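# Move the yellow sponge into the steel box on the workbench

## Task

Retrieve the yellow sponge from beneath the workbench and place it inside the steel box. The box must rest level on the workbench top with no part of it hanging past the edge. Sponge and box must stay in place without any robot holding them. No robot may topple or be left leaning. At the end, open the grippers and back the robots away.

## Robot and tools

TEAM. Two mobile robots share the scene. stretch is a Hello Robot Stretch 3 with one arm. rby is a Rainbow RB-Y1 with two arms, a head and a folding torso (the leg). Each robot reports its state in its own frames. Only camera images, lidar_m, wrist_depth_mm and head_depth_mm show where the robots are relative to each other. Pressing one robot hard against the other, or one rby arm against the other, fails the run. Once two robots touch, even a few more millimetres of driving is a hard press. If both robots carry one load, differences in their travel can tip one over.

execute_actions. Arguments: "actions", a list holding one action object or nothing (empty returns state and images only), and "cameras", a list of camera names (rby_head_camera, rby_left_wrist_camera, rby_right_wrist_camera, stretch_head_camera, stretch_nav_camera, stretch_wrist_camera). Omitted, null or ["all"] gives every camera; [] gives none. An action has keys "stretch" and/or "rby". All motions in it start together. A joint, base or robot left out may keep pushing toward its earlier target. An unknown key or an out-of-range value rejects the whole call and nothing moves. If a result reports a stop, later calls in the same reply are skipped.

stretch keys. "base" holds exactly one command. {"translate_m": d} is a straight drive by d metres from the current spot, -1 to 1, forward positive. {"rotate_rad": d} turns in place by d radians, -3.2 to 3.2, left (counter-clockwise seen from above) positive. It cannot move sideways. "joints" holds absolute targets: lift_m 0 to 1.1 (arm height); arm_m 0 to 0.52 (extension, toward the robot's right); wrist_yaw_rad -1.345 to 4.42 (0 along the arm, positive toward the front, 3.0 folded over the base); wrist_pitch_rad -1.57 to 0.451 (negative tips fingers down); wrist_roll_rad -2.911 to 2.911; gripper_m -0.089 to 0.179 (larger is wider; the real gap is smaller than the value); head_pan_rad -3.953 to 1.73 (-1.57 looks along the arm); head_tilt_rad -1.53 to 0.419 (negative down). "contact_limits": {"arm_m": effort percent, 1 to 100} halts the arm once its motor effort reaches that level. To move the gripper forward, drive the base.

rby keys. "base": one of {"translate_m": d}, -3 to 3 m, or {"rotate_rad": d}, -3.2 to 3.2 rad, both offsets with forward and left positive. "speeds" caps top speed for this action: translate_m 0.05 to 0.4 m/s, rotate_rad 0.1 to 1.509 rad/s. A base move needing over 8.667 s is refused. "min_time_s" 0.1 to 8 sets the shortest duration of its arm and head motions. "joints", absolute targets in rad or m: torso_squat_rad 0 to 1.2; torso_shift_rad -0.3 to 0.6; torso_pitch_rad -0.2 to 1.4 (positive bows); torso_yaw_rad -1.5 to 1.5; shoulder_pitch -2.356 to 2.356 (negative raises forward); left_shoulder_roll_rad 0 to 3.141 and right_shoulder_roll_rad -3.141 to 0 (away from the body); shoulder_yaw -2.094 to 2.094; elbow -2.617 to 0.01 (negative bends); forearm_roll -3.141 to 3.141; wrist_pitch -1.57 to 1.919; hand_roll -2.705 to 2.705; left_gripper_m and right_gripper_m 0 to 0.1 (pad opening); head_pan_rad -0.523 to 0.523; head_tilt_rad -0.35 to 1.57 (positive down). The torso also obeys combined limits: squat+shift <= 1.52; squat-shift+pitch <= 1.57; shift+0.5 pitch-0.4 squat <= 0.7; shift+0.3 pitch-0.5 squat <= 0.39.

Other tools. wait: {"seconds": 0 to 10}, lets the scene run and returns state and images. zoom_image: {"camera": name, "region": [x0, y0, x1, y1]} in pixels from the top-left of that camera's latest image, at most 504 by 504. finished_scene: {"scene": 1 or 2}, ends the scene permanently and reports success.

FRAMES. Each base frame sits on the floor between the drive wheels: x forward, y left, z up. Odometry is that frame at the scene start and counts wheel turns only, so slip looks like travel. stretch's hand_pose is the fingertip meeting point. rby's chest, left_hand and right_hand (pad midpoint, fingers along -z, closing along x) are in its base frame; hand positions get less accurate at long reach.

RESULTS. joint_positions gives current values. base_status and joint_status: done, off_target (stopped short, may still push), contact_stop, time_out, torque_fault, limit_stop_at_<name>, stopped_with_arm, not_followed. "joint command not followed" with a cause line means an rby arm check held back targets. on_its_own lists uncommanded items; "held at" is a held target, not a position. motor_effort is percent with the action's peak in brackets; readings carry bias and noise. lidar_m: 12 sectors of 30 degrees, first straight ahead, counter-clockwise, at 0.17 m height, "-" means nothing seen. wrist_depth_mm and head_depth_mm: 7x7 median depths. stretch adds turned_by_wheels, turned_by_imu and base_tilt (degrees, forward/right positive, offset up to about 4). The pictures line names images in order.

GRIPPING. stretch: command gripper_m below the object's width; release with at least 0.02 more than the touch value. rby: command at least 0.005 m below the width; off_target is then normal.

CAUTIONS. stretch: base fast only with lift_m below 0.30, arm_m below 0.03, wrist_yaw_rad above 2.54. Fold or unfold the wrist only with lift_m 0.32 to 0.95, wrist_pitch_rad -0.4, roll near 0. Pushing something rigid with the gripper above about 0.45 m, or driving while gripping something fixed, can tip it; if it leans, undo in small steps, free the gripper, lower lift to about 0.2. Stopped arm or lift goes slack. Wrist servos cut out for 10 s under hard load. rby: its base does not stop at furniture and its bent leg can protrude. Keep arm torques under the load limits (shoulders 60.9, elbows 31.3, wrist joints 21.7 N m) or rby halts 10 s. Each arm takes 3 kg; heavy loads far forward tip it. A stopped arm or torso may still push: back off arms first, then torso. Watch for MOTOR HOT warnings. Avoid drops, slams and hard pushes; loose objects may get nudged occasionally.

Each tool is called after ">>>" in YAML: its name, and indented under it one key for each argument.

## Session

>>> execute_actions:
  actions: []

Scene clock: 0.00 s.
stretch.base_odometry: x=+0.000 y=+0.000 heading=+0.000 (m, m, rad; stretch's odometry frame)
stretch.turned_by_wheels: +0.000 (rad since the last result)
stretch.turned_by_imu: +0.000 (rad since the last result)
stretch.base_tilt: forward=+0.6 right=+0.2 (deg)
stretch.lidar_m: 1.79 1.84 1.54 2.56 2.51 2.16 2.69 2.67 3.62 2.55 2.15 2.12
stretch.head_depth_mm: 1980 2211 2224 2223 2194 2192 2123 / 2007 2410 2398 2373 2365 2372 2256 / 2038 2604 2608 2598 2581 2573 2235 / 2059 2810 2867 2865 2841 2797 2221 / 2075 2768 2845 2889 2938 2922 2192 / 2103 2554 2600 2622 2647 2699 2178 / 2125 2357 2369 2407 2395 1751 1769
stretch.base_status: not commanded
stretch.joint_positions: lift_m=+0.401 arm_m=+0.000 wrist_yaw_rad=+2.851 wrist_pitch_rad=-0.365 wrist_roll_rad=+0.008 gripper_m=+0.037 head_pan_rad=-0.016 head_tilt_rad=-0.023
stretch.joint_status: not commanded
stretch.motor_effort: left_wheel=+0 right_wheel=-1 lift_m=+41 arm_m=-1 wrist_yaw_rad=-1 wrist_pitch_rad=+5 wrist_roll_rad=+0 gripper_m=+0 head_pan_rad=+1 head_tilt_rad=+3 (%)
stretch.hand_pose: x=+0.0448 y=+0.0763 z=+0.4258 quat_wxyz=(+0.228, +0.709, +0.026, +0.667) (m; stretch's base frame)
stretch.wrist_depth_mm: - - - - - - - / - - - - - - - / - - - - - - - / - - - - - - - / 805 851 906 878 895 955 933 / 715 725 - 726 759 755 770 / 596 - 618 627 614 633 647
rby.base_odometry: x=+0.000 y=+0.000 heading=+0.000 (m, m, rad; rby's odometry frame)
rby.base_status: not commanded
rby.joint_positions: torso_squat_rad=+0.350 torso_shift_rad=-0.001 torso_pitch_rad=+0.000 torso_yaw_rad=+0.000 left_shoulder_pitch_rad=+0.039 left_shoulder_roll_rad=+0.013 left_shoulder_yaw_rad=-0.026 left_elbow_rad=-0.141 left_forearm_roll_rad=+0.017 left_wrist_pitch_rad=+0.033 left_hand_roll_rad=-0.008 left_gripper_m=+0.099 right_shoulder_pitch_rad=-0.026 right_shoulder_roll_rad=-0.011 right_shoulder_yaw_rad=+0.037 right_elbow_rad=-0.240 right_forearm_roll_rad=-0.011 right_wrist_pitch_rad=-0.025 right_hand_roll_rad=+0.029 right_gripper_m=+0.100 head_pan_rad=+0.001 head_tilt_rad=+0.399
rby.joint_status: not commanded
rby.chest: x=-0.2286 y=-0.0012 z=+1.2475 quat_wxyz=(+1.000, +0.001, +0.000, +0.000) (m; rby's base frame)
rby.left_hand: x=-0.1955 y=+0.2290 z=+0.5632 quat_wxyz=(+0.999, +0.006, -0.036, -0.002) (m; rby's base frame)
rby.right_hand: x=-0.0883 y=-0.2225 z=+0.5758 quat_wxyz=(+0.989, -0.003, -0.144, +0.032) (m; rby's base frame)
pictures: rby_head_camera, rby_left_wrist_camera, rby_right_wrist_camera, stretch_head_camera (sideways: a quarter turn clockwise sets it upright), stretch_nav_camera (sideways: a quarter turn counterclockwise sets it upright), stretch_wrist_camera
Images, in order (width x height): rby_head_camera 896x504, rby_left_wrist_camera 644x364, rby_right_wrist_camera 644x364, stretch_head_camera 896x504, stretch_nav_camera 672x504, stretch_wrist_camera 644x364.

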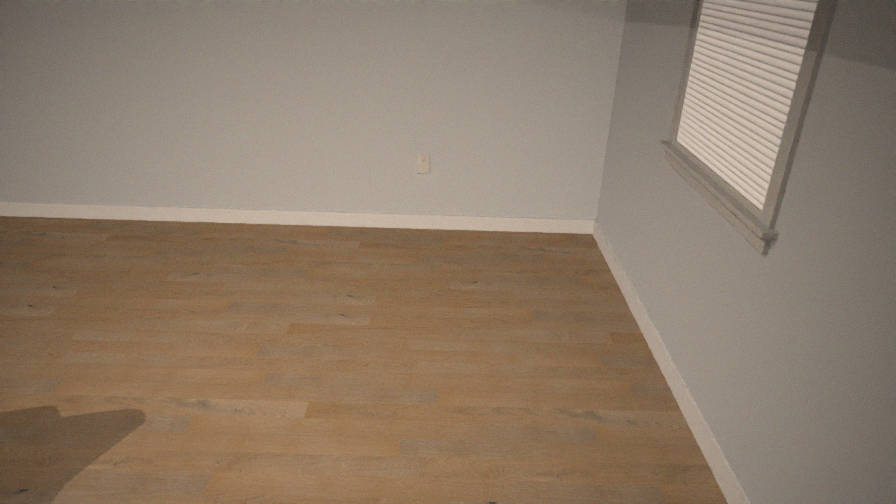

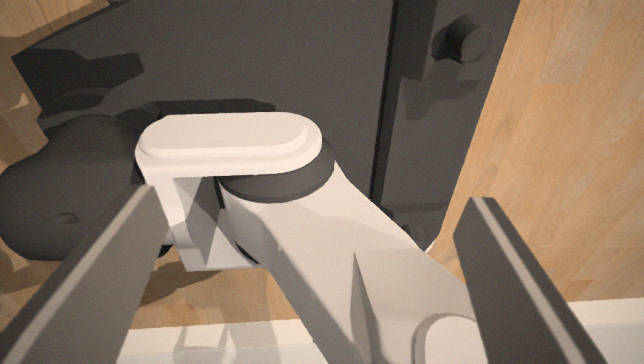

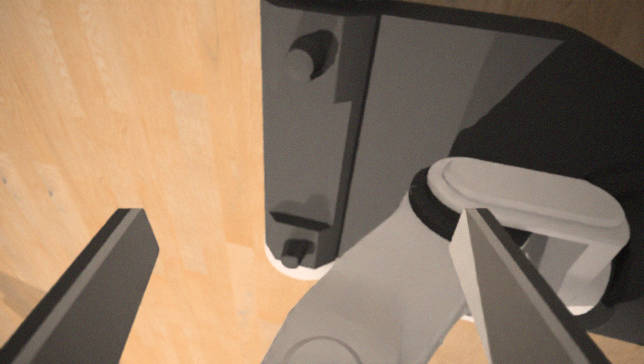

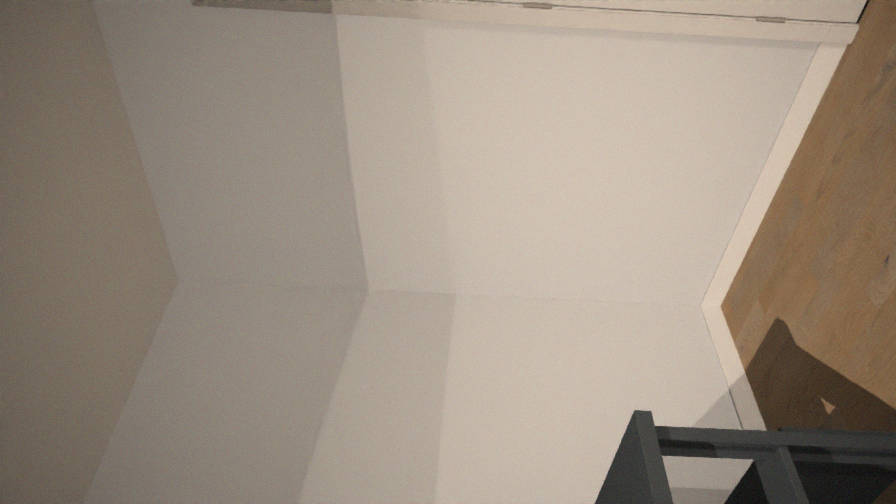

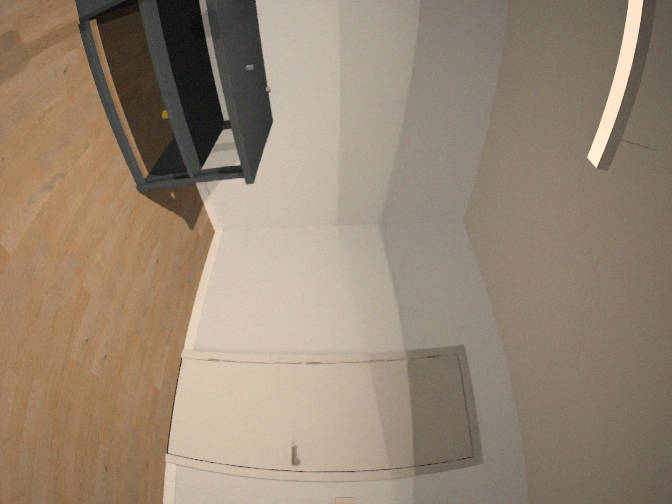

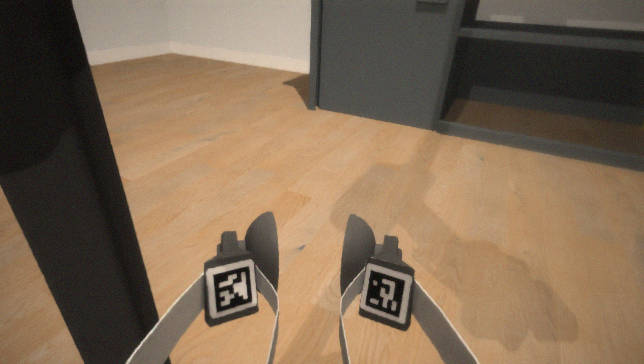

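>>> execute_actions:
  actions:
    - {"stretch":{"joints":{"head_pan_rad":1.2,"head_tilt_rad":-0.35}},"rby":{"base":{"rotate_rad":1.57},"joints":{"head_tilt_rad":0.2}}}
  cameras: ["rby_head_camera","stretch_head_camera","stretch_nav_camera"]

Scene clock: 4.37 s.
stretch.base_odometry: x=+0.000 y=+0.000 heading=+0.000 (m, m, rad; stretch's odometry frame)
stretch.turned_by_wheels: +0.000 (rad since the last result)
stretch.turned_by_imu: +0.001 (rad since the last result)
stretch.base_tilt: forward=+0.6 right=+0.3 (deg)
stretch.lidar_m: 1.79 1.85 1.54 2.57 2.51 2.16 2.70 2.81 3.63 2.55 2.15 2.12
stretch.head_depth_mm: 1881 1981 2084 1721 1731 1909 1515 / 1948 2042 2166 1718 1633 1750 1505 / 2015 2142 2244 1805 1725 1801 1501 / 2103 2210 2357 1792 1813 1860 1491 / 2194 2328 2465 2578 2264 1852 1480 / 2284 2433 2600 2784 2462 1848 1473 / 2390 2557 2723 2943 2437 1834 1468
stretch.base_status: not commanded
stretch.joint_positions: lift_m=+0.401 arm_m=+0.000 wrist_yaw_rad=+2.851 wrist_pitch_rad=-0.365 wrist_roll_rad=+0.008 gripper_m=+0.037 head_pan_rad=+1.193 head_tilt_rad=-0.346
stretch.joint_status: all done
stretch.motor_effort: left_wheel=+0(0) right_wheel=+0(0) lift_m=+41(42) arm_m=-1(0) wrist_yaw_rad=+0(2) wrist_pitch_rad=+5(5) wrist_roll_rad=+0(0) gripper_m=+0(0) head_pan_rad=+3(29) head_tilt_rad=-3(34) (%)
stretch.hand_pose: x=+0.0448 y=+0.0763 z=+0.4258 quat_wxyz=(+0.228, +0.709, +0.026, +0.667) (m; stretch's base frame)
stretch.wrist_depth_mm: - - - - - - - / - - - - - - - / - - - - - - - / - - - - - - - / 803 857 917 889 937 896 944 / 687 723 - 728 767 777 760 / 601 - 621 615 614 647 654
rby.base_odometry: x=+0.000 y=+0.000 heading=+1.570 (m, m, rad; rby's odometry frame)
rby.base_status: done
rby.joint_positions: torso_squat_rad=+0.350 torso_shift_rad=-0.001 torso_pitch_rad=+0.000 torso_yaw_rad=+0.000 left_shoulder_pitch_rad=+0.039 left_shoulder_roll_rad=+0.013 left_shoulder_yaw_rad=-0.026 left_elbow_rad=-0.141 left_forearm_roll_rad=+0.017 left_wrist_pitch_rad=+0.033 left_hand_roll_rad=-0.008 left_gripper_m=+0.099 right_shoulder_pitch_rad=-0.026 right_shoulder_roll_rad=-0.011 right_shoulder_yaw_rad=+0.037 right_elbow_rad=-0.240 right_forearm_roll_rad=-0.011 right_wrist_pitch_rad=-0.025 right_hand_roll_rad=+0.029 right_gripper_m=+0.100 head_pan_rad=+0.001 head_tilt_rad=+0.200
rby.joint_status: all done
rby.chest: x=-0.2286 y=-0.0012 z=+1.2475 quat_wxyz=(+1.000, +0.001, +0.000, +0.000) (m; rby's base frame)
rby.left_hand: x=-0.1955 y=+0.2290 z=+0.5632 quat_wxyz=(+0.999, +0.006, -0.036, -0.002) (m; rby's base frame)
rby.right_hand: x=-0.0883 y=-0.2225 z=+0.5758 quat_wxyz=(+0.989, -0.003, -0.144, +0.032) (m; rby's base frame)
pictures: rby_head_camera, stretch_head_camera (sideways: a quarter turn clockwise sets it upright), stretch_nav_camera (sideways: a quarter turn counterclockwise sets it upright)
Images, in order (width x height): rby_head_camera 896x504, stretch_head_camera 896x504, stretch_nav_camera 672x504.

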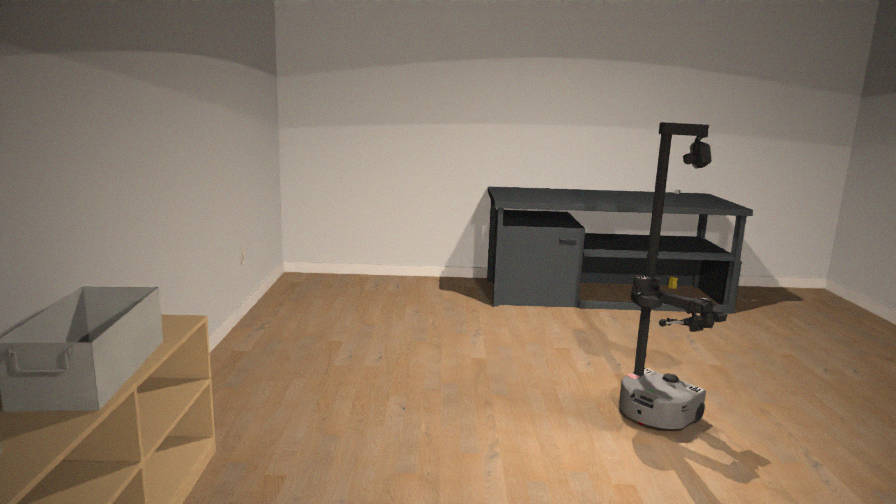

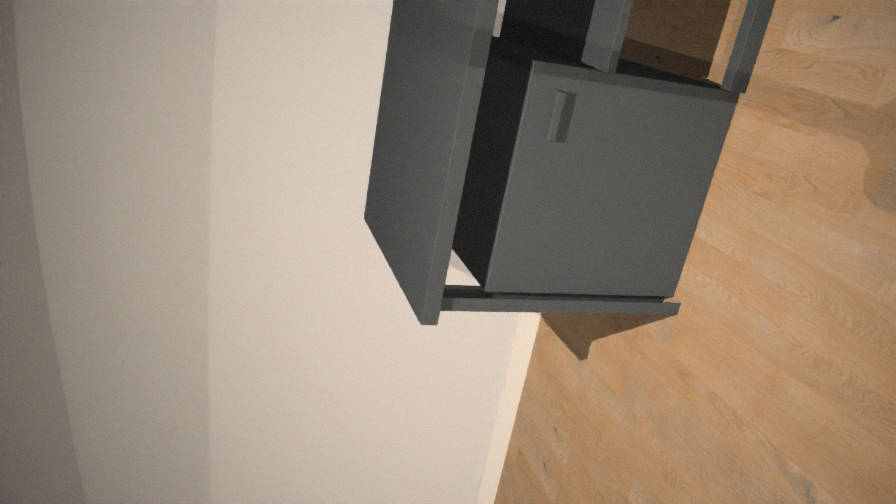

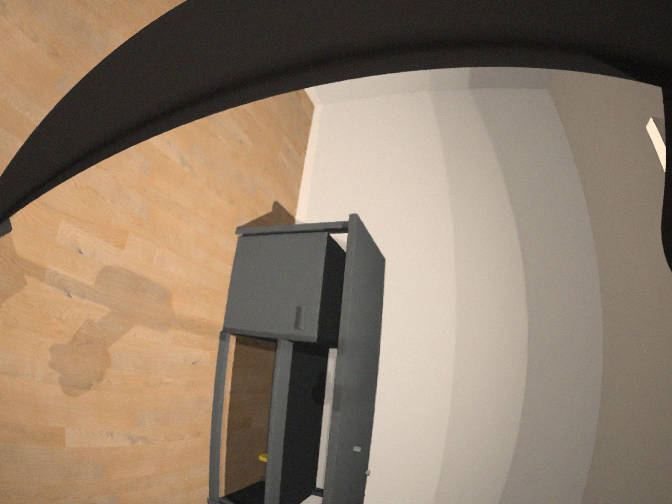

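>>> execute_actions:
  actions:
    - {"stretch":{"base":{"rotate_rad":0.42},"joints":{"lift_m":0.25,"head_pan_rad":0.3,"head_tilt_rad":-0.6}},"rby":{"base":{"translate_m":2.0}}}
  cameras: []

>>> execute_actions:
  actions:
    - {"stretch":{"base":{"translate_m":1.0}},"rby":{"base":{"rotate_rad":1.57},"joints":{"head_tilt_rad":0.45}}}
  cameras: ["rby_head_camera","stretch_nav_camera"]

Scene clock: 13.30 s.
stretch.base_odometry: x=+0.000 y=+0.000 heading=+0.420 (m, m, rad; stretch's odometry frame)
stretch.turned_by_wheels: +0.420 (rad since the last result)
stretch.turned_by_imu: +0.415 (rad since the last result)
stretch.base_tilt: forward=+0.8 right=+0.4 (deg)
stretch.lidar_m: 1.78 1.54 1.66 2.53 2.51 1.06 3.69 3.63 2.76 2.18 2.13 2.30
stretch.head_depth_mm: 1944 2052 1972 2177 1817 1490 1272 / 1918 2048 1957 2162 1815 1484 1259 / 1922 2028 1936 2143 1799 1487 1253 / 1912 2011 1921 2120 1782 1474 1256 / 1896 1998 1820 2033 1781 1472 1246 / 1897 1971 1616 1755 1770 1453 1239 / 1885 1930 1600 1748 1763 1455 1237
stretch.base_status: done
stretch.joint_positions: lift_m=+0.250 arm_m=+0.000 wrist_yaw_rad=+2.851 wrist_pitch_rad=-0.365 wrist_roll_rad=+0.008 gripper_m=+0.037 head_pan_rad=+0.307 head_tilt_rad=-0.593
stretch.joint_status: all done
stretch.motor_effort: left_wheel=-1(4) right_wheel=+1(6) lift_m=+32(35) arm_m=+0(0) wrist_yaw_rad=-1(1) wrist_pitch_rad=+5(5) wrist_roll_rad=+0(0) gripper_m=+0(0) head_pan_rad=-3(34) head_tilt_rad=-4(30) (%)
stretch.hand_pose: x=+0.0448 y=+0.0763 z=+0.2750 quat_wxyz=(+0.228, +0.709, +0.026, +0.667) (m; stretch's base frame)
stretch.wrist_depth_mm: - - - - - - - / - - - - - - - / - - - - - - - / - 804 801 835 840 870 912 / - 619 655 659 659 664 670 / 510 527 - 524 550 548 553 / 444 - - 450 447 463 462
rby.base_odometry: x=+0.001 y=+2.000 heading=+1.571 (m, m, rad; rby's odometry frame)
rby.base_status: done
rby.joint_positions: torso_squat_rad=+0.350 torso_shift_rad=-0.001 torso_pitch_rad=+0.000 torso_yaw_rad=+0.000 left_shoulder_pitch_rad=+0.039 left_shoulder_roll_rad=+0.013 left_shoulder_yaw_rad=-0.026 left_elbow_rad=-0.141 left_forearm_roll_rad=+0.017 left_wrist_pitch_rad=+0.033 left_hand_roll_rad=-0.008 left_gripper_m=+0.099 right_shoulder_pitch_rad=-0.026 right_shoulder_roll_rad=-0.011 right_shoulder_yaw_rad=+0.037 right_elbow_rad=-0.240 right_forearm_roll_rad=-0.011 right_wrist_pitch_rad=-0.025 right_hand_roll_rad=+0.029 right_gripper_m=+0.100 head_pan_rad=+0.001 head_tilt_rad=+0.200
rby.joint_status: not commanded
rby.chest: x=-0.2286 y=-0.0012 z=+1.2475 quat_wxyz=(+1.000, +0.001, +0.000, +0.000) (m; rby's base frame)
rby.left_hand: x=-0.1954 y=+0.2290 z=+0.5632 quat_wxyz=(+0.999, +0.006, -0.036, -0.002) (m; rby's base frame)
rby.right_hand: x=-0.0882 y=-0.2225 z=+0.5758 quat_wxyz=(+0.989, -0.003, -0.144, +0.032) (m; rby's base frame)
pictures: none
No camera images: the call's "cameras" was empty. Leave "cameras" out to get every camera's image.

Scene clock: 18.23 s.
stretch.base_odometry: x=+0.913 y=+0.408 heading=+0.420 (m, m, rad; stretch's odometry frame)
stretch.turned_by_wheels: +0.000 (rad since the last result)
stretch.turned_by_imu: +0.003 (rad since the last result)
stretch.base_tilt: forward=+0.6 right=+0.4 (deg)
stretch.lidar_m: 0.99 1.28 0.82 1.01 2.91 1.83 1.83 4.53 2.25 1.76 1.73 0.82
stretch.head_depth_mm: 1135 1257 1291 924 767 1031 1267 / 1128 1250 1278 916 763 1025 1259 / 1123 1243 1263 908 758 1020 1255 / 1120 1234 1251 901 752 1015 1249 / 1113 1229 1238 899 749 1009 1246 / 1111 1222 1221 889 743 981 1237 / 1100 1216 1210 883 738 976 1233
stretch.base_status: done
stretch.joint_positions: lift_m=+0.250 arm_m=+0.000 wrist_yaw_rad=+2.851 wrist_pitch_rad=-0.365 wrist_roll_rad=+0.008 gripper_m=+0.037 head_pan_rad=+0.307 head_tilt_rad=-0.594
stretch.joint_status: not commanded
stretch.motor_effort: left_wheel=-1(6) right_wheel=+0(6) lift_m=+32(32) arm_m=+0(0) wrist_yaw_rad=+0(0) wrist_pitch_rad=+5(5) wrist_roll_rad=+0(0) gripper_m=+0(0) head_pan_rad=-3(2) head_tilt_rad=-4(5) (%)
stretch.hand_pose: x=+0.0448 y=+0.0763 z=+0.2750 quat_wxyz=(+0.228, +0.709, +0.026, +0.667) (m; stretch's base frame)
stretch.wrist_depth_mm: - - - 936 874 - - / - - - 993 950 - - / - - - 997 - - - / - 783 779 827 789 872 863 / - 615 643 642 661 660 645 / 513 530 - 516 539 550 536 / 441 - - 453 446 451 470
rby.base_odometry: x=+0.001 y=+2.000 heading=+3.140 (m, m, rad; rby's odometry frame)
rby.base_status: done
rby.joint_positions: torso_squat_rad=+0.350 torso_shift_rad=-0.001 torso_pitch_rad=+0.000 torso_yaw_rad=+0.000 left_shoulder_pitch_rad=+0.039 left_shoulder_roll_rad=+0.013 left_shoulder_yaw_rad=-0.026 left_elbow_rad=-0.141 left_forearm_roll_rad=+0.017 left_wrist_pitch_rad=+0.033 left_hand_roll_rad=-0.008 left_gripper_m=+0.099 right_shoulder_pitch_rad=-0.026 right_shoulder_roll_rad=-0.011 right_shoulder_yaw_rad=+0.037 right_elbow_rad=-0.240 right_forearm_roll_rad=-0.011 right_wrist_pitch_rad=-0.025 right_hand_roll_rad=+0.029 right_gripper_m=+0.100 head_pan_rad=+0.001 head_tilt_rad=+0.450
rby.joint_status: all done
rby.chest: x=-0.2286 y=-0.0012 z=+1.2475 quat_wxyz=(+1.000, +0.001, +0.000, +0.000) (m; rby's base frame)
rby.left_hand: x=-0.1954 y=+0.2290 z=+0.5632 quat_wxyz=(+0.999, +0.006, -0.036, -0.002) (m; rby's base frame)
rby.right_hand: x=-0.0883 y=-0.2225 z=+0.5758 quat_wxyz=(+0.989, -0.003, -0.144, +0.032) (m; rby's base frame)
pictures: rby_head_camera, stretch_nav_camera (sideways: a quarter turn counterclockwise sets it upright)
Images, in order (width x height): rby_head_camera 896x504, stretch_nav_camera 672x504.

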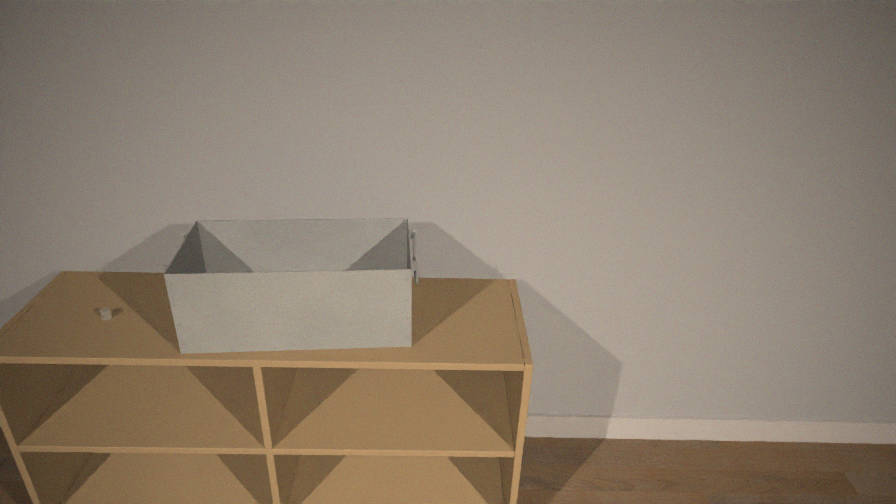

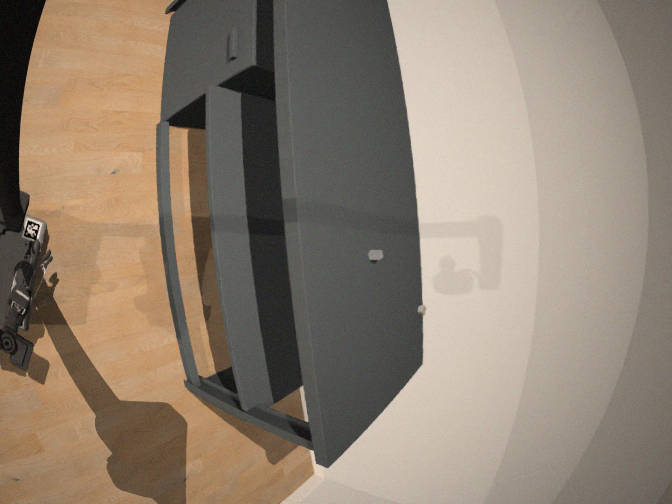

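>>> execute_actions:
  actions:
    - {"stretch":{"base":{"rotate_rad":0.38}},"rby":{"base":{"rotate_rad":0.6}}}
  cameras: []

>>> execute_actions:
  actions:
    - {"stretch":{"base":{"translate_m":0.28}},"rby":{"base":{"translate_m":0.62},"joints":{"left_shoulder_pitch_rad":-0.51,"left_shoulder_roll_rad":1.3,"left_shoulder_yaw_rad":0.04,"left_elbow_rad":-1.15,"left_forearm_roll_rad":2.5,"left_wrist_pitch_rad":1.57,"left_hand_roll_rad":1.08,"right_shoulder_pitch_rad":-0.55,"right_shoulder_roll_rad":-1.35,"right_shoulder_yaw_rad":0.03,"right_elbow_rad":-1.10,"right_forearm_roll_rad":-2.55,"right_wrist_pitch_rad":1.57,"right_hand_roll_rad":2.08,"left_gripper_m":0.08,"right_gripper_m":0.08},"min_time_s":3}}
  cameras: []

>>> execute_actions:
  actions:
    - {"stretch":{"base":{"rotate_rad":1.57},"joints":{"head_pan_rad":-1.57,"head_tilt_rad":-0.9}},"rby":{"base":{"rotate_rad":-0.6},"joints":{"torso_pitch_rad":0.75,"torso_squat_rad":0.15,"head_tilt_rad":-0.2}}}
  cameras: ["rby_head_camera","stretch_nav_camera","stretch_head_camera"]

Scene clock: 22.00 s.
stretch.base_odometry: x=+0.913 y=+0.408 heading=+0.800 (m, m, rad; stretch's odometry frame)
stretch.turned_by_wheels: +0.380 (rad since the last result)
stretch.turned_by_imu: +0.374 (rad since the last result)
stretch.base_tilt: forward=+0.8 right=+0.2 (deg)
stretch.lidar_m: 1.28 0.82 0.86 2.90 1.82 1.65 4.54 2.58 1.83 1.73 1.81 0.82
stretch.head_depth_mm: 1076 1176 1240 895 718 982 1187 / 1108 1214 1268 916 715 1001 1234 / 1140 1248 1270 909 756 996 1253 / 1178 1294 1251 903 776 1014 1250 / 1211 1336 1235 895 1093 1040 1218 / 1250 1388 1219 890 1118 1255 1235 / 1296 1435 1213 885 1014 1167 1228
stretch.base_status: done
stretch.joint_positions: lift_m=+0.250 arm_m=+0.000 wrist_yaw_rad=+2.851 wrist_pitch_rad=-0.365 wrist_roll_rad=+0.008 gripper_m=+0.037 head_pan_rad=+0.307 head_tilt_rad=-0.594
stretch.joint_status: not commanded
stretch.motor_effort: left_wheel=-1(7) right_wheel=+0(7) lift_m=+32(32) arm_m=+0(1) wrist_yaw_rad=-1(1) wrist_pitch_rad=+5(5) wrist_roll_rad=+0(0) gripper_m=+0(1) head_pan_rad=-3(3) head_tilt_rad=-4(4) (%)
stretch.hand_pose: x=+0.0448 y=+0.0763 z=+0.2750 quat_wxyz=(+0.228, +0.709, +0.026, +0.667) (m; stretch's base frame)
stretch.wrist_depth_mm: - - - - - 735 721 / - - - - - 769 821 / - - - - - 805 891 / - 794 774 802 828 815 885 / - 618 649 635 666 665 639 / 500 528 - 527 536 551 548 / 447 - - 460 441 455 466
rby.base_odometry: x=+0.001 y=+2.000 heading=-2.543 (m, m, rad; rby's odometry frame)
rby.base_status: done
rby.joint_positions: torso_squat_rad=+0.350 torso_shift_rad=-0.001 torso_pitch_rad=+0.000 torso_yaw_rad=+0.000 left_shoulder_pitch_rad=+0.039 left_shoulder_roll_rad=+0.013 left_shoulder_yaw_rad=-0.026 left_elbow_rad=-0.141 left_forearm_roll_rad=+0.017 left_wrist_pitch_rad=+0.033 left_hand_roll_rad=-0.008 left_gripper_m=+0.099 right_shoulder_pitch_rad=-0.026 right_shoulder_roll_rad=-0.011 right_shoulder_yaw_rad=+0.037 right_elbow_rad=-0.240 right_forearm_roll_rad=-0.011 right_wrist_pitch_rad=-0.025 right_hand_roll_rad=+0.029 right_gripper_m=+0.100 head_pan_rad=+0.001 head_tilt_rad=+0.450
rby.joint_status: not commanded
rby.chest: x=-0.2286 y=-0.0012 z=+1.2475 quat_wxyz=(+1.000, +0.001, +0.000, +0.000) (m; rby's base frame)
rby.left_hand: x=-0.1954 y=+0.2290 z=+0.5632 quat_wxyz=(+0.999, +0.006, -0.036, -0.002) (m; rby's base frame)
rby.right_hand: x=-0.0883 y=-0.2225 z=+0.5758 quat_wxyz=(+0.989, -0.003, -0.144, +0.032) (m; rby's base frame)
pictures: none
No camera images: the call's "cameras" was empty. Leave "cameras" out to get every camera's image.

Scene clock: 25.30 s.
stretch.base_odometry: x=+1.108 y=+0.608 heading=+0.800 (m, m, rad; stretch's odometry frame)
stretch.turned_by_wheels: +0.000 (rad since the last result)
stretch.turned_by_imu: +0.001 (rad since the last result)
stretch.base_tilt: forward=+0.5 right=+0.3 (deg)
stretch.lidar_m: 1.00 0.78 0.64 1.17 2.91 2.47 4.82 2.56 1.81 1.74 0.65 0.83
stretch.head_depth_mm: 845 923 1015 920 716 588 499 / 868 950 1049 916 715 586 497 / 897 982 1078 909 709 583 494 / 923 1015 1109 901 707 580 504 / 952 1051 1137 893 701 577 518 / 983 1088 1162 890 699 576 782 / 1019 1131 1209 884 695 572 796
stretch.base_status: done
stretch.joint_positions: lift_m=+0.250 arm_m=+0.000 wrist_yaw_rad=+2.851 wrist_pitch_rad=-0.365 wrist_roll_rad=+0.008 gripper_m=+0.037 head_pan_rad=+0.307 head_tilt_rad=-0.594
stretch.joint_status: not commanded
stretch.motor_effort: left_wheel=-1(7) right_wheel=+1(6) lift_m=+32(32) arm_m=+0(0) wrist_yaw_rad=+0(0) wrist_pitch_rad=+6(5) wrist_roll_rad=+0(0) gripper_m=+0(1) head_pan_rad=-3(3) head_tilt_rad=-4(4) (%)
stretch.hand_pose: x=+0.0448 y=+0.0763 z=+0.2750 quat_wxyz=(+0.228, +0.709, +0.026, +0.667) (m; stretch's base frame)
stretch.wrist_depth_mm: - - - - 633 672 761 / - - - - 680 721 849 / - - - 969 717 813 924 / - 784 813 823 777 867 899 / - 617 652 636 622 656 684 / 504 517 - 520 535 504 552 / 443 - - 453 444 427 471
rby.base_odometry: x=-0.511 y=+1.650 heading=-2.542 (m, m, rad; rby's odometry frame)
rby.base_status: done
rby.joint_positions: torso_squat_rad=+0.350 torso_shift_rad=-0.001 torso_pitch_rad=+0.000 torso_yaw_rad=+0.000 left_shoulder_pitch_rad=-0.510 left_shoulder_roll_rad=+1.300 left_shoulder_yaw_rad=+0.040 left_elbow_rad=-1.150 left_forearm_roll_rad=+2.500 left_wrist_pitch_rad=+1.570 left_hand_roll_rad=+1.080 left_gripper_m=+0.080 right_shoulder_pitch_rad=-0.550 right_shoulder_roll_rad=-1.350 right_shoulder_yaw_rad=+0.030 right_elbow_rad=-1.100 right_forearm_roll_rad=-2.550 right_wrist_pitch_rad=+1.570 right_hand_roll_rad=+2.080 right_gripper_m=+0.080 head_pan_rad=+0.001 head_tilt_rad=+0.450
rby.joint_status: all done
rby.chest: x=-0.2286 y=-0.0012 z=+1.2475 quat_wxyz=(+1.000, +0.001, +0.000, +0.000) (m; rby's base frame)
rby.left_hand: x=+0.1795 y=+0.3510 z=+1.3252 quat_wxyz=(+0.673, -0.622, +0.109, +0.385) (m; rby's base frame)
rby.right_hand: x=+0.1824 y=-0.3627 z=+1.3330 quat_wxyz=(+0.393, +0.105, -0.622, +0.669) (m; rby's base frame)
pictures: none
No camera images: the call's "cameras" was empty. Leave "cameras" out to get every camera's image.

Scene clock: 28.60 s.
stretch.base_odometry: x=+1.108 y=+0.608 heading=+2.370 (m, m, rad; stretch's odometry frame)
stretch.turned_by_wheels: +1.570 (rad since the last result)
stretch.turned_by_imu: +1.539 (rad since the last result)
stretch.base_tilt: forward=+0.5 right=+0.4 (deg)
stretch.lidar_m: 1.10 2.97 2.59 4.83 2.65 1.83 1.73 0.65 0.81 1.00 0.80 0.63
stretch.head_depth_mm: 952 930 761 643 566 893 1139 / 951 928 757 640 566 891 1129 / 953 919 752 637 563 886 1139 / 953 914 748 635 562 882 1136 / 956 908 746 633 559 882 1125 / 952 903 743 629 557 875 1118 / 951 896 737 626 557 876 1118
stretch.base_status: done
stretch.joint_positions: lift_m=+0.250 arm_m=+0.000 wrist_yaw_rad=+2.851 wrist_pitch_rad=-0.365 wrist_roll_rad=+0.008 gripper_m=+0.037 head_pan_rad=-1.563 head_tilt_rad=-0.889
stretch.joint_status: all done
stretch.motor_effort: left_wheel=+0(7) right_wheel=+0(7) lift_m=+32(32) arm_m=+0(1) wrist_yaw_rad=+0(1) wrist_pitch_rad=+5(5) wrist_roll_rad=+0(0) gripper_m=+1(0) head_pan_rad=-3(29) head_tilt_rad=-7(35) (%)
stretch.hand_pose: x=+0.0448 y=+0.0763 z=+0.2750 quat_wxyz=(+0.228, +0.709, +0.026, +0.667) (m; stretch's base frame)
stretch.wrist_depth_mm: - - - - - - - / - - - - - - - / - - - - - - - / - 795 828 813 834 855 869 / - 625 653 636 655 651 691 / 504 517 - 523 536 542 557 / 441 - - 451 443 460 466
rby.base_odometry: x=-0.511 y=+1.650 heading=+3.141 (m, m, rad; rby's odometry frame)
rby.base_status: done
rby.joint_positions: torso_squat_rad=+0.150 torso_shift_rad=-0.001 torso_pitch_rad=+0.750 torso_yaw_rad=+0.000 left_shoulder_pitch_rad=-0.510 left_shoulder_roll_rad=+1.300 left_shoulder_yaw_rad=+0.040 left_elbow_rad=-1.150 left_forearm_roll_rad=+2.500 left_wrist_pitch_rad=+1.570 left_hand_roll_rad=+1.080 left_gripper_m=+0.080 right_shoulder_pitch_rad=-0.550 right_shoulder_roll_rad=-1.350 right_shoulder_yaw_rad=+0.030 right_elbow_rad=-1.100 right_forearm_roll_rad=-2.550 right_wrist_pitch_rad=+1.570 right_hand_roll_rad=+2.080 right_gripper_m=+0.080 head_pan_rad=+0.001 head_tilt_rad=-0.200
rby.joint_status: all done
rby.chest: x=-0.0176 y=-0.0011 z=+1.1990 quat_wxyz=(+0.930, +0.001, +0.366, +0.000) (m; rby's base frame)
rby.left_hand: x=+0.3337 y=+0.3513 z=+0.9777 quat_wxyz=(+0.586, -0.438, +0.348, +0.586) (m; rby's base frame)
rby.right_hand: x=+0.3416 y=-0.3623 z=+0.9811 quat_wxyz=(+0.593, +0.343, -0.435, +0.584) (m; rby's base frame)
pictures: rby_head_camera, stretch_head_camera (sideways: a quarter turn clockwise sets it upright), stretch_nav_camera (sideways: a quarter turn counterclockwise sets it upright)
Images, in order (width x height): rby_head_camera 896x504, stretch_head_camera 896x504, stretch_nav_camera 672x504.

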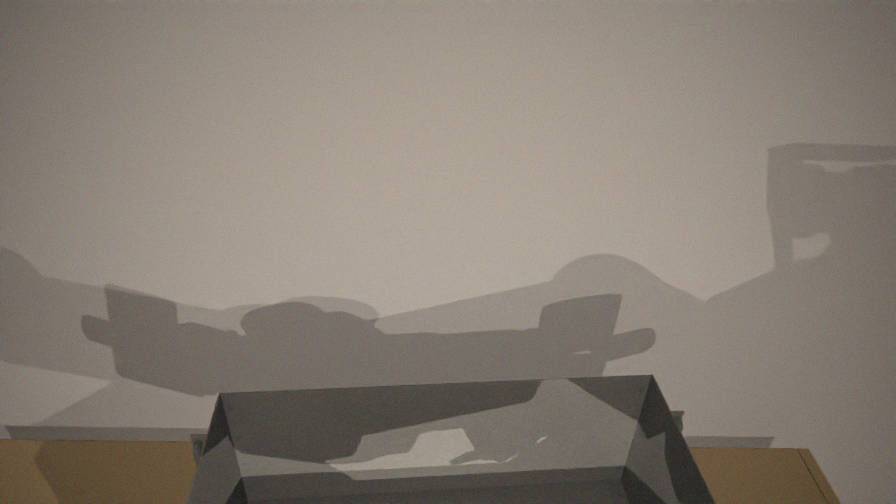

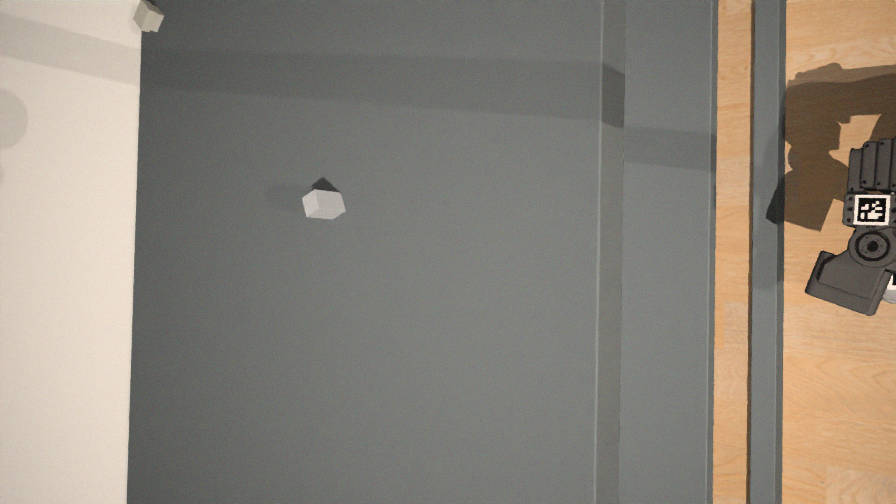

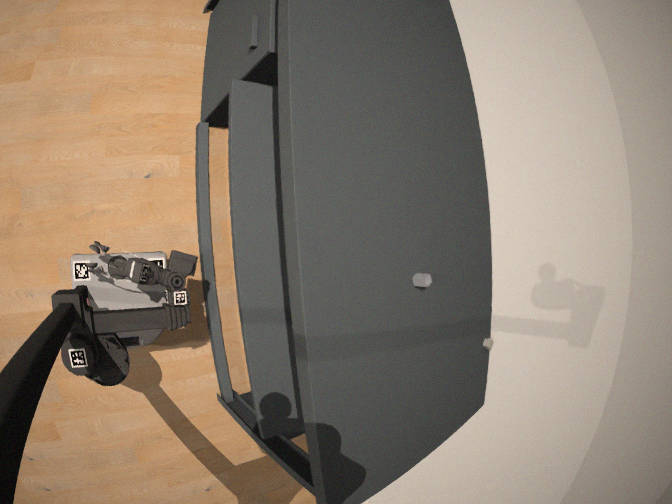

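>>> execute_actions:
  actions:
    - {"stretch":{"joints":{"lift_m":0.4,"wrist_pitch_rad":-0.4}},"rby":{"joints":{"torso_squat_rad":0.55,"left_shoulder_roll_rad":1.2,"right_shoulder_roll_rad":-1.245}}}
  cameras: []

>>> execute_actions:
  actions:
    - {"stretch":{"joints":{"wrist_yaw_rad":1.5,"gripper_m":0.15}},"rby":{"base":{"translate_m":0.25},"speeds":{"translate_m":0.15}}}
  cameras: []

>>> execute_actions:
  actions:
    - {"stretch":{"joints":{"lift_m":0.11}}}
  cameras: ["rby_head_camera","rby_left_wrist_camera","rby_right_wrist_camera"]

>>> execute_actions:
  actions:
    - {"stretch":{"joints":{"wrist_yaw_rad":0}}}
  cameras: ["stretch_wrist_camera","stretch_nav_camera"]

Scene clock: 31.97 s.
stretch.base_odometry: x=+1.108 y=+0.608 heading=+2.370 (m, m, rad; stretch's odometry frame)
stretch.turned_by_wheels: +0.000 (rad since the last result)
stretch.turned_by_imu: +0.000 (rad since the last result)
stretch.base_tilt: forward=+0.6 right=+0.3 (deg)
stretch.lidar_m: 1.09 2.97 2.58 4.82 2.65 1.83 1.74 0.65 0.81 1.00 0.80 0.63
stretch.head_depth_mm: 952 933 762 644 567 891 1137 / 953 925 757 640 566 887 1137 / 950 922 752 638 563 885 1150 / 952 915 749 635 560 884 - / 952 910 747 632 560 881 1119 / 956 904 742 630 557 874 1118 / 952 896 739 627 558 873 1113
stretch.base_status: not commanded
stretch.joint_positions: lift_m=+0.400 arm_m=+0.000 wrist_yaw_rad=+2.851 wrist_pitch_rad=-0.413 wrist_roll_rad=+0.008 gripper_m=+0.037 head_pan_rad=-1.563 head_tilt_rad=-0.889
stretch.joint_status: all done
stretch.motor_effort: left_wheel=-1(1) right_wheel=+0(0) lift_m=+50(53) arm_m=+0(0) wrist_yaw_rad=-1(0) wrist_pitch_rad=+4(6) wrist_roll_rad=+0(0) gripper_m=+0(0) head_pan_rad=-3(3) head_tilt_rad=-7(8) (%)
stretch.hand_pose: x=+0.0432 y=+0.0708 z=+0.4134 quat_wxyz=(+0.244, +0.708, +0.043, +0.661) (m; stretch's base frame)
stretch.wrist_depth_mm: - - - - - - - / - - - - - - - / - - - - - - - / - - - - - - - / 786 834 838 830 854 859 876 / 677 - - 689 730 711 735 / 565 - 590 589 597 616 616
rby.base_odometry: x=-0.511 y=+1.650 heading=+3.141 (m, m, rad; rby's odometry frame)
rby.base_status: not commanded
rby.joint_positions: torso_squat_rad=+0.550 torso_shift_rad=-0.001 torso_pitch_rad=+0.750 torso_yaw_rad=+0.000 left_shoulder_pitch_rad=-0.510 left_shoulder_roll_rad=+1.200 left_shoulder_yaw_rad=+0.040 left_elbow_rad=-1.150 left_forearm_roll_rad=+2.500 left_wrist_pitch_rad=+1.570 left_hand_roll_rad=+1.080 left_gripper_m=+0.080 right_shoulder_pitch_rad=-0.550 right_shoulder_roll_rad=-1.245 right_shoulder_yaw_rad=+0.030 right_elbow_rad=-1.100 right_forearm_roll_rad=-2.550 right_wrist_pitch_rad=+1.570 right_hand_roll_rad=+2.080 right_gripper_m=+0.080 head_pan_rad=+0.001 head_tilt_rad=-0.200
rby.joint_status: all done
rby.chest: x=-0.0176 y=-0.0010 z=+1.1036 quat_wxyz=(+0.930, +0.001, +0.366, +0.000) (m; rby's base frame)
rby.left_hand: x=+0.3258 y=+0.3316 z=+0.8658 quat_wxyz=(+0.554, -0.465, +0.374, +0.580) (m; rby's base frame)
rby.right_hand: x=+0.3333 y=-0.3405 z=+0.8671 quat_wxyz=(+0.586, +0.373, -0.462, +0.551) (m; rby's base frame)
pictures: none
No camera images: the call's "cameras" was empty. Leave "cameras" out to get every camera's image.

Scene clock: 34.40 s.
stretch.base_odometry: x=+1.108 y=+0.608 heading=+2.370 (m, m, rad; stretch's odometry frame)
stretch.turned_by_wheels: +0.000 (rad since the last result)
stretch.turned_by_imu: +0.000 (rad since the last result)
stretch.base_tilt: forward=+0.5 right=+0.3 (deg)
stretch.lidar_m: 1.09 2.96 2.74 4.81 2.65 1.83 1.74 0.65 0.81 1.00 0.80 0.64
stretch.head_depth_mm: 954 932 764 642 568 892 1129 / 952 926 757 640 565 891 1135 / 953 918 752 637 563 885 1143 / 953 911 750 634 561 881 - / 952 908 745 631 559 882 1137 / 951 904 741 629 557 877 1121 / 950 898 737 626 558 873 1113
stretch.base_status: not commanded
stretch.joint_positions: lift_m=+0.400 arm_m=+0.000 wrist_yaw_rad=+1.503 wrist_pitch_rad=-0.413 wrist_roll_rad=+0.008 gripper_m=+0.150 head_pan_rad=-1.563 head_tilt_rad=-0.889
stretch.joint_status: all done
stretch.motor_effort: left_wheel=-1(1) right_wheel=+0(0) lift_m=+51(50) arm_m=+0(1) wrist_yaw_rad=-2(3) wrist_pitch_rad=+5(5) wrist_roll_rad=+0(0) gripper_m=+0(97) head_pan_rad=-3(3) head_tilt_rad=-7(7) (%)
stretch.hand_pose: x=+0.2031 y=-0.1602 z=+0.4134 quat_wxyz=(+0.604, +0.580, -0.409, +0.364) (m; stretch's base frame)
stretch.wrist_depth_mm: - - - - 470 462 466 / - - - - 468 441 462 / - - - - 538 297 300 / 970 961 - 984 602 253 224 / 791 815 819 836 635 656 187 / 689 658 680 697 679 - 700 / 553 574 579 600 578 599 623
rby.base_odometry: x=-0.761 y=+1.650 heading=+3.141 (m, m, rad; rby's odometry frame)
rby.base_status: done
rby.joint_positions: torso_squat_rad=+0.550 torso_shift_rad=-0.001 torso_pitch_rad=+0.750 torso_yaw_rad=+0.000 left_shoulder_pitch_rad=-0.510 left_shoulder_roll_rad=+1.200 left_shoulder_yaw_rad=+0.040 left_elbow_rad=-1.150 left_forearm_roll_rad=+2.500 left_wrist_pitch_rad=+1.570 left_hand_roll_rad=+1.080 left_gripper_m=+0.080 right_shoulder_pitch_rad=-0.550 right_shoulder_roll_rad=-1.245 right_shoulder_yaw_rad=+0.030 right_elbow_rad=-1.100 right_forearm_roll_rad=-2.550 right_wrist_pitch_rad=+1.570 right_hand_roll_rad=+2.080 right_gripper_m=+0.080 head_pan_rad=+0.001 head_tilt_rad=-0.200
rby.joint_status: not commanded
rby.chest: x=-0.0176 y=-0.0010 z=+1.1036 quat_wxyz=(+0.930, +0.001, +0.366, +0.000) (m; rby's base frame)
rby.left_hand: x=+0.3258 y=+0.3316 z=+0.8658 quat_wxyz=(+0.554, -0.465, +0.374, +0.580) (m; rby's base frame)
rby.right_hand: x=+0.3334 y=-0.3405 z=+0.8671 quat_wxyz=(+0.586, +0.373, -0.462, +0.551) (m; rby's base frame)
pictures: none
No camera images: the call's "cameras" was empty. Leave "cameras" out to get every camera's image.

Scene clock: 37.73 s.
stretch.base_odometry: x=+1.108 y=+0.608 heading=+2.370 (m, m, rad; stretch's odometry frame)
stretch.turned_by_wheels: +0.000 (rad since the last result)
stretch.turned_by_imu: +0.000 (rad since the last result)
stretch.base_tilt: forward=+0.6 right=+0.4 (deg)
stretch.lidar_m: 1.10 2.96 2.73 4.81 2.65 1.83 1.73 0.65 0.81 1.00 0.80 0.66
stretch.head_depth_mm: 951 932 760 644 568 894 1133 / 953 923 757 640 566 889 1128 / 954 917 753 636 563 886 1135 / 953 915 749 634 561 881 1129 / 952 907 747 632 559 879 1130 / 951 901 742 630 558 877 1115 / 952 897 738 627 558 875 1112
stretch.base_status: not commanded
stretch.joint_positions: lift_m=+0.114 arm_m=+0.000 wrist_yaw_rad=+1.503 wrist_pitch_rad=-0.378 wrist_roll_rad=+0.002 gripper_m=+0.150 head_pan_rad=-1.563 head_tilt_rad=-0.889
stretch.joint_status: lift_m contact_stop (moved -0.286 of -0.290)
stretch.on_its_own: lift_m is slack since a contact_stop, until your next command for it (your +0.110 is given up)
stretch.motor_effort: left_wheel=-1(1) right_wheel=+1(1) lift_m=+41(43) arm_m=-1(0) wrist_yaw_rad=-3(3) wrist_pitch_rad=-8(14) wrist_roll_rad=+3(3) gripper_m=+0(1) head_pan_rad=-2(2) head_tilt_rad=-7(7) (%)
stretch.hand_pose: x=+0.2074 y=-0.1605 z=+0.1360 quat_wxyz=(+0.598, +0.571, -0.417, +0.377) (m; stretch's base frame)
stretch.wrist_depth_mm: - - - - 478 455 470 / 958 972 - 990 493 497 508 / 629 655 676 704 520 528 564 / 479 490 501 510 481 546 553 / 384 401 405 408 400 428 438 / 329 316 329 335 342 - 358 / 267 278 281 286 290 277 308
rby.base_odometry: x=-0.761 y=+1.650 heading=+3.141 (m, m, rad; rby's odometry frame)
rby.base_status: not commanded
rby.joint_positions: torso_squat_rad=+0.550 torso_shift_rad=-0.001 torso_pitch_rad=+0.750 torso_yaw_rad=+0.000 left_shoulder_pitch_rad=-0.510 left_shoulder_roll_rad=+1.200 left_shoulder_yaw_rad=+0.040 left_elbow_rad=-1.150 left_forearm_roll_rad=+2.500 left_wrist_pitch_rad=+1.570 left_hand_roll_rad=+1.080 left_gripper_m=+0.080 right_shoulder_pitch_rad=-0.550 right_shoulder_roll_rad=-1.245 right_shoulder_yaw_rad=+0.030 right_elbow_rad=-1.100 right_forearm_roll_rad=-2.550 right_wrist_pitch_rad=+1.570 right_hand_roll_rad=+2.080 right_gripper_m=+0.080 head_pan_rad=+0.001 head_tilt_rad=-0.200
rby.joint_status: not commanded
rby.chest: x=-0.0176 y=-0.0010 z=+1.1037 quat_wxyz=(+0.930, +0.001, +0.366, +0.000) (m; rby's base frame)
rby.left_hand: x=+0.3258 y=+0.3316 z=+0.8658 quat_wxyz=(+0.554, -0.465, +0.374, +0.580) (m; rby's base frame)
rby.right_hand: x=+0.3333 y=-0.3405 z=+0.8671 quat_wxyz=(+0.586, +0.373, -0.462, +0.551) (m; rby's base frame)
pictures: rby_head_camera, rby_left_wrist_camera, rby_right_wrist_camera
Images, in order (width x height): rby_head_camera 896x504, rby_left_wrist_camera 644x364, rby_right_wrist_camera 644x364.

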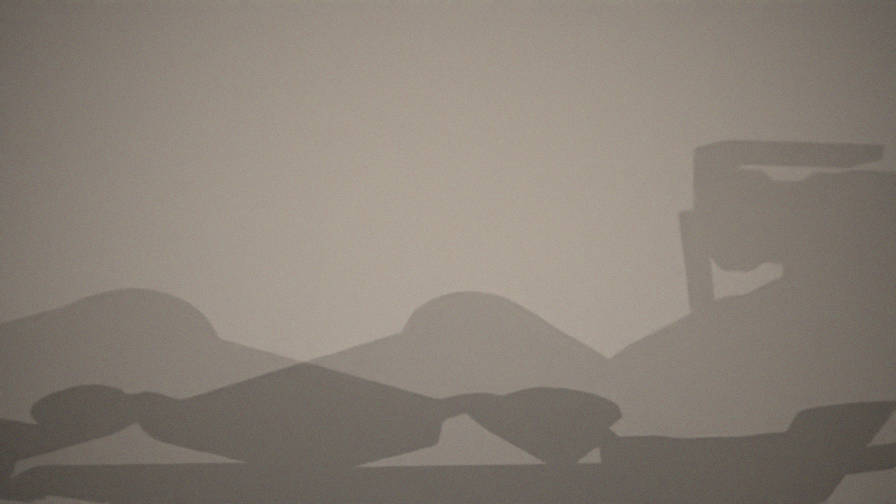

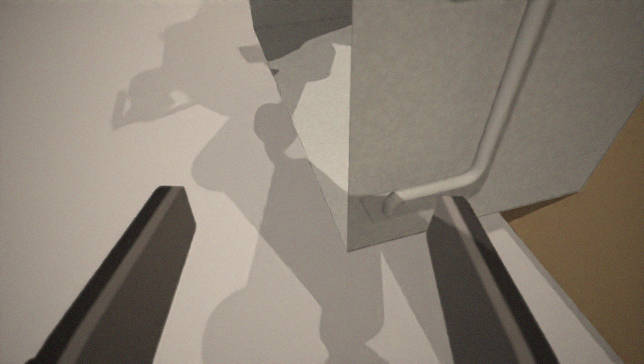

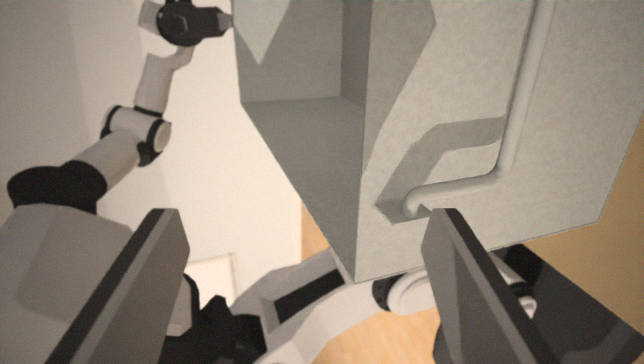

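not run: a stop came earlier in this reply.


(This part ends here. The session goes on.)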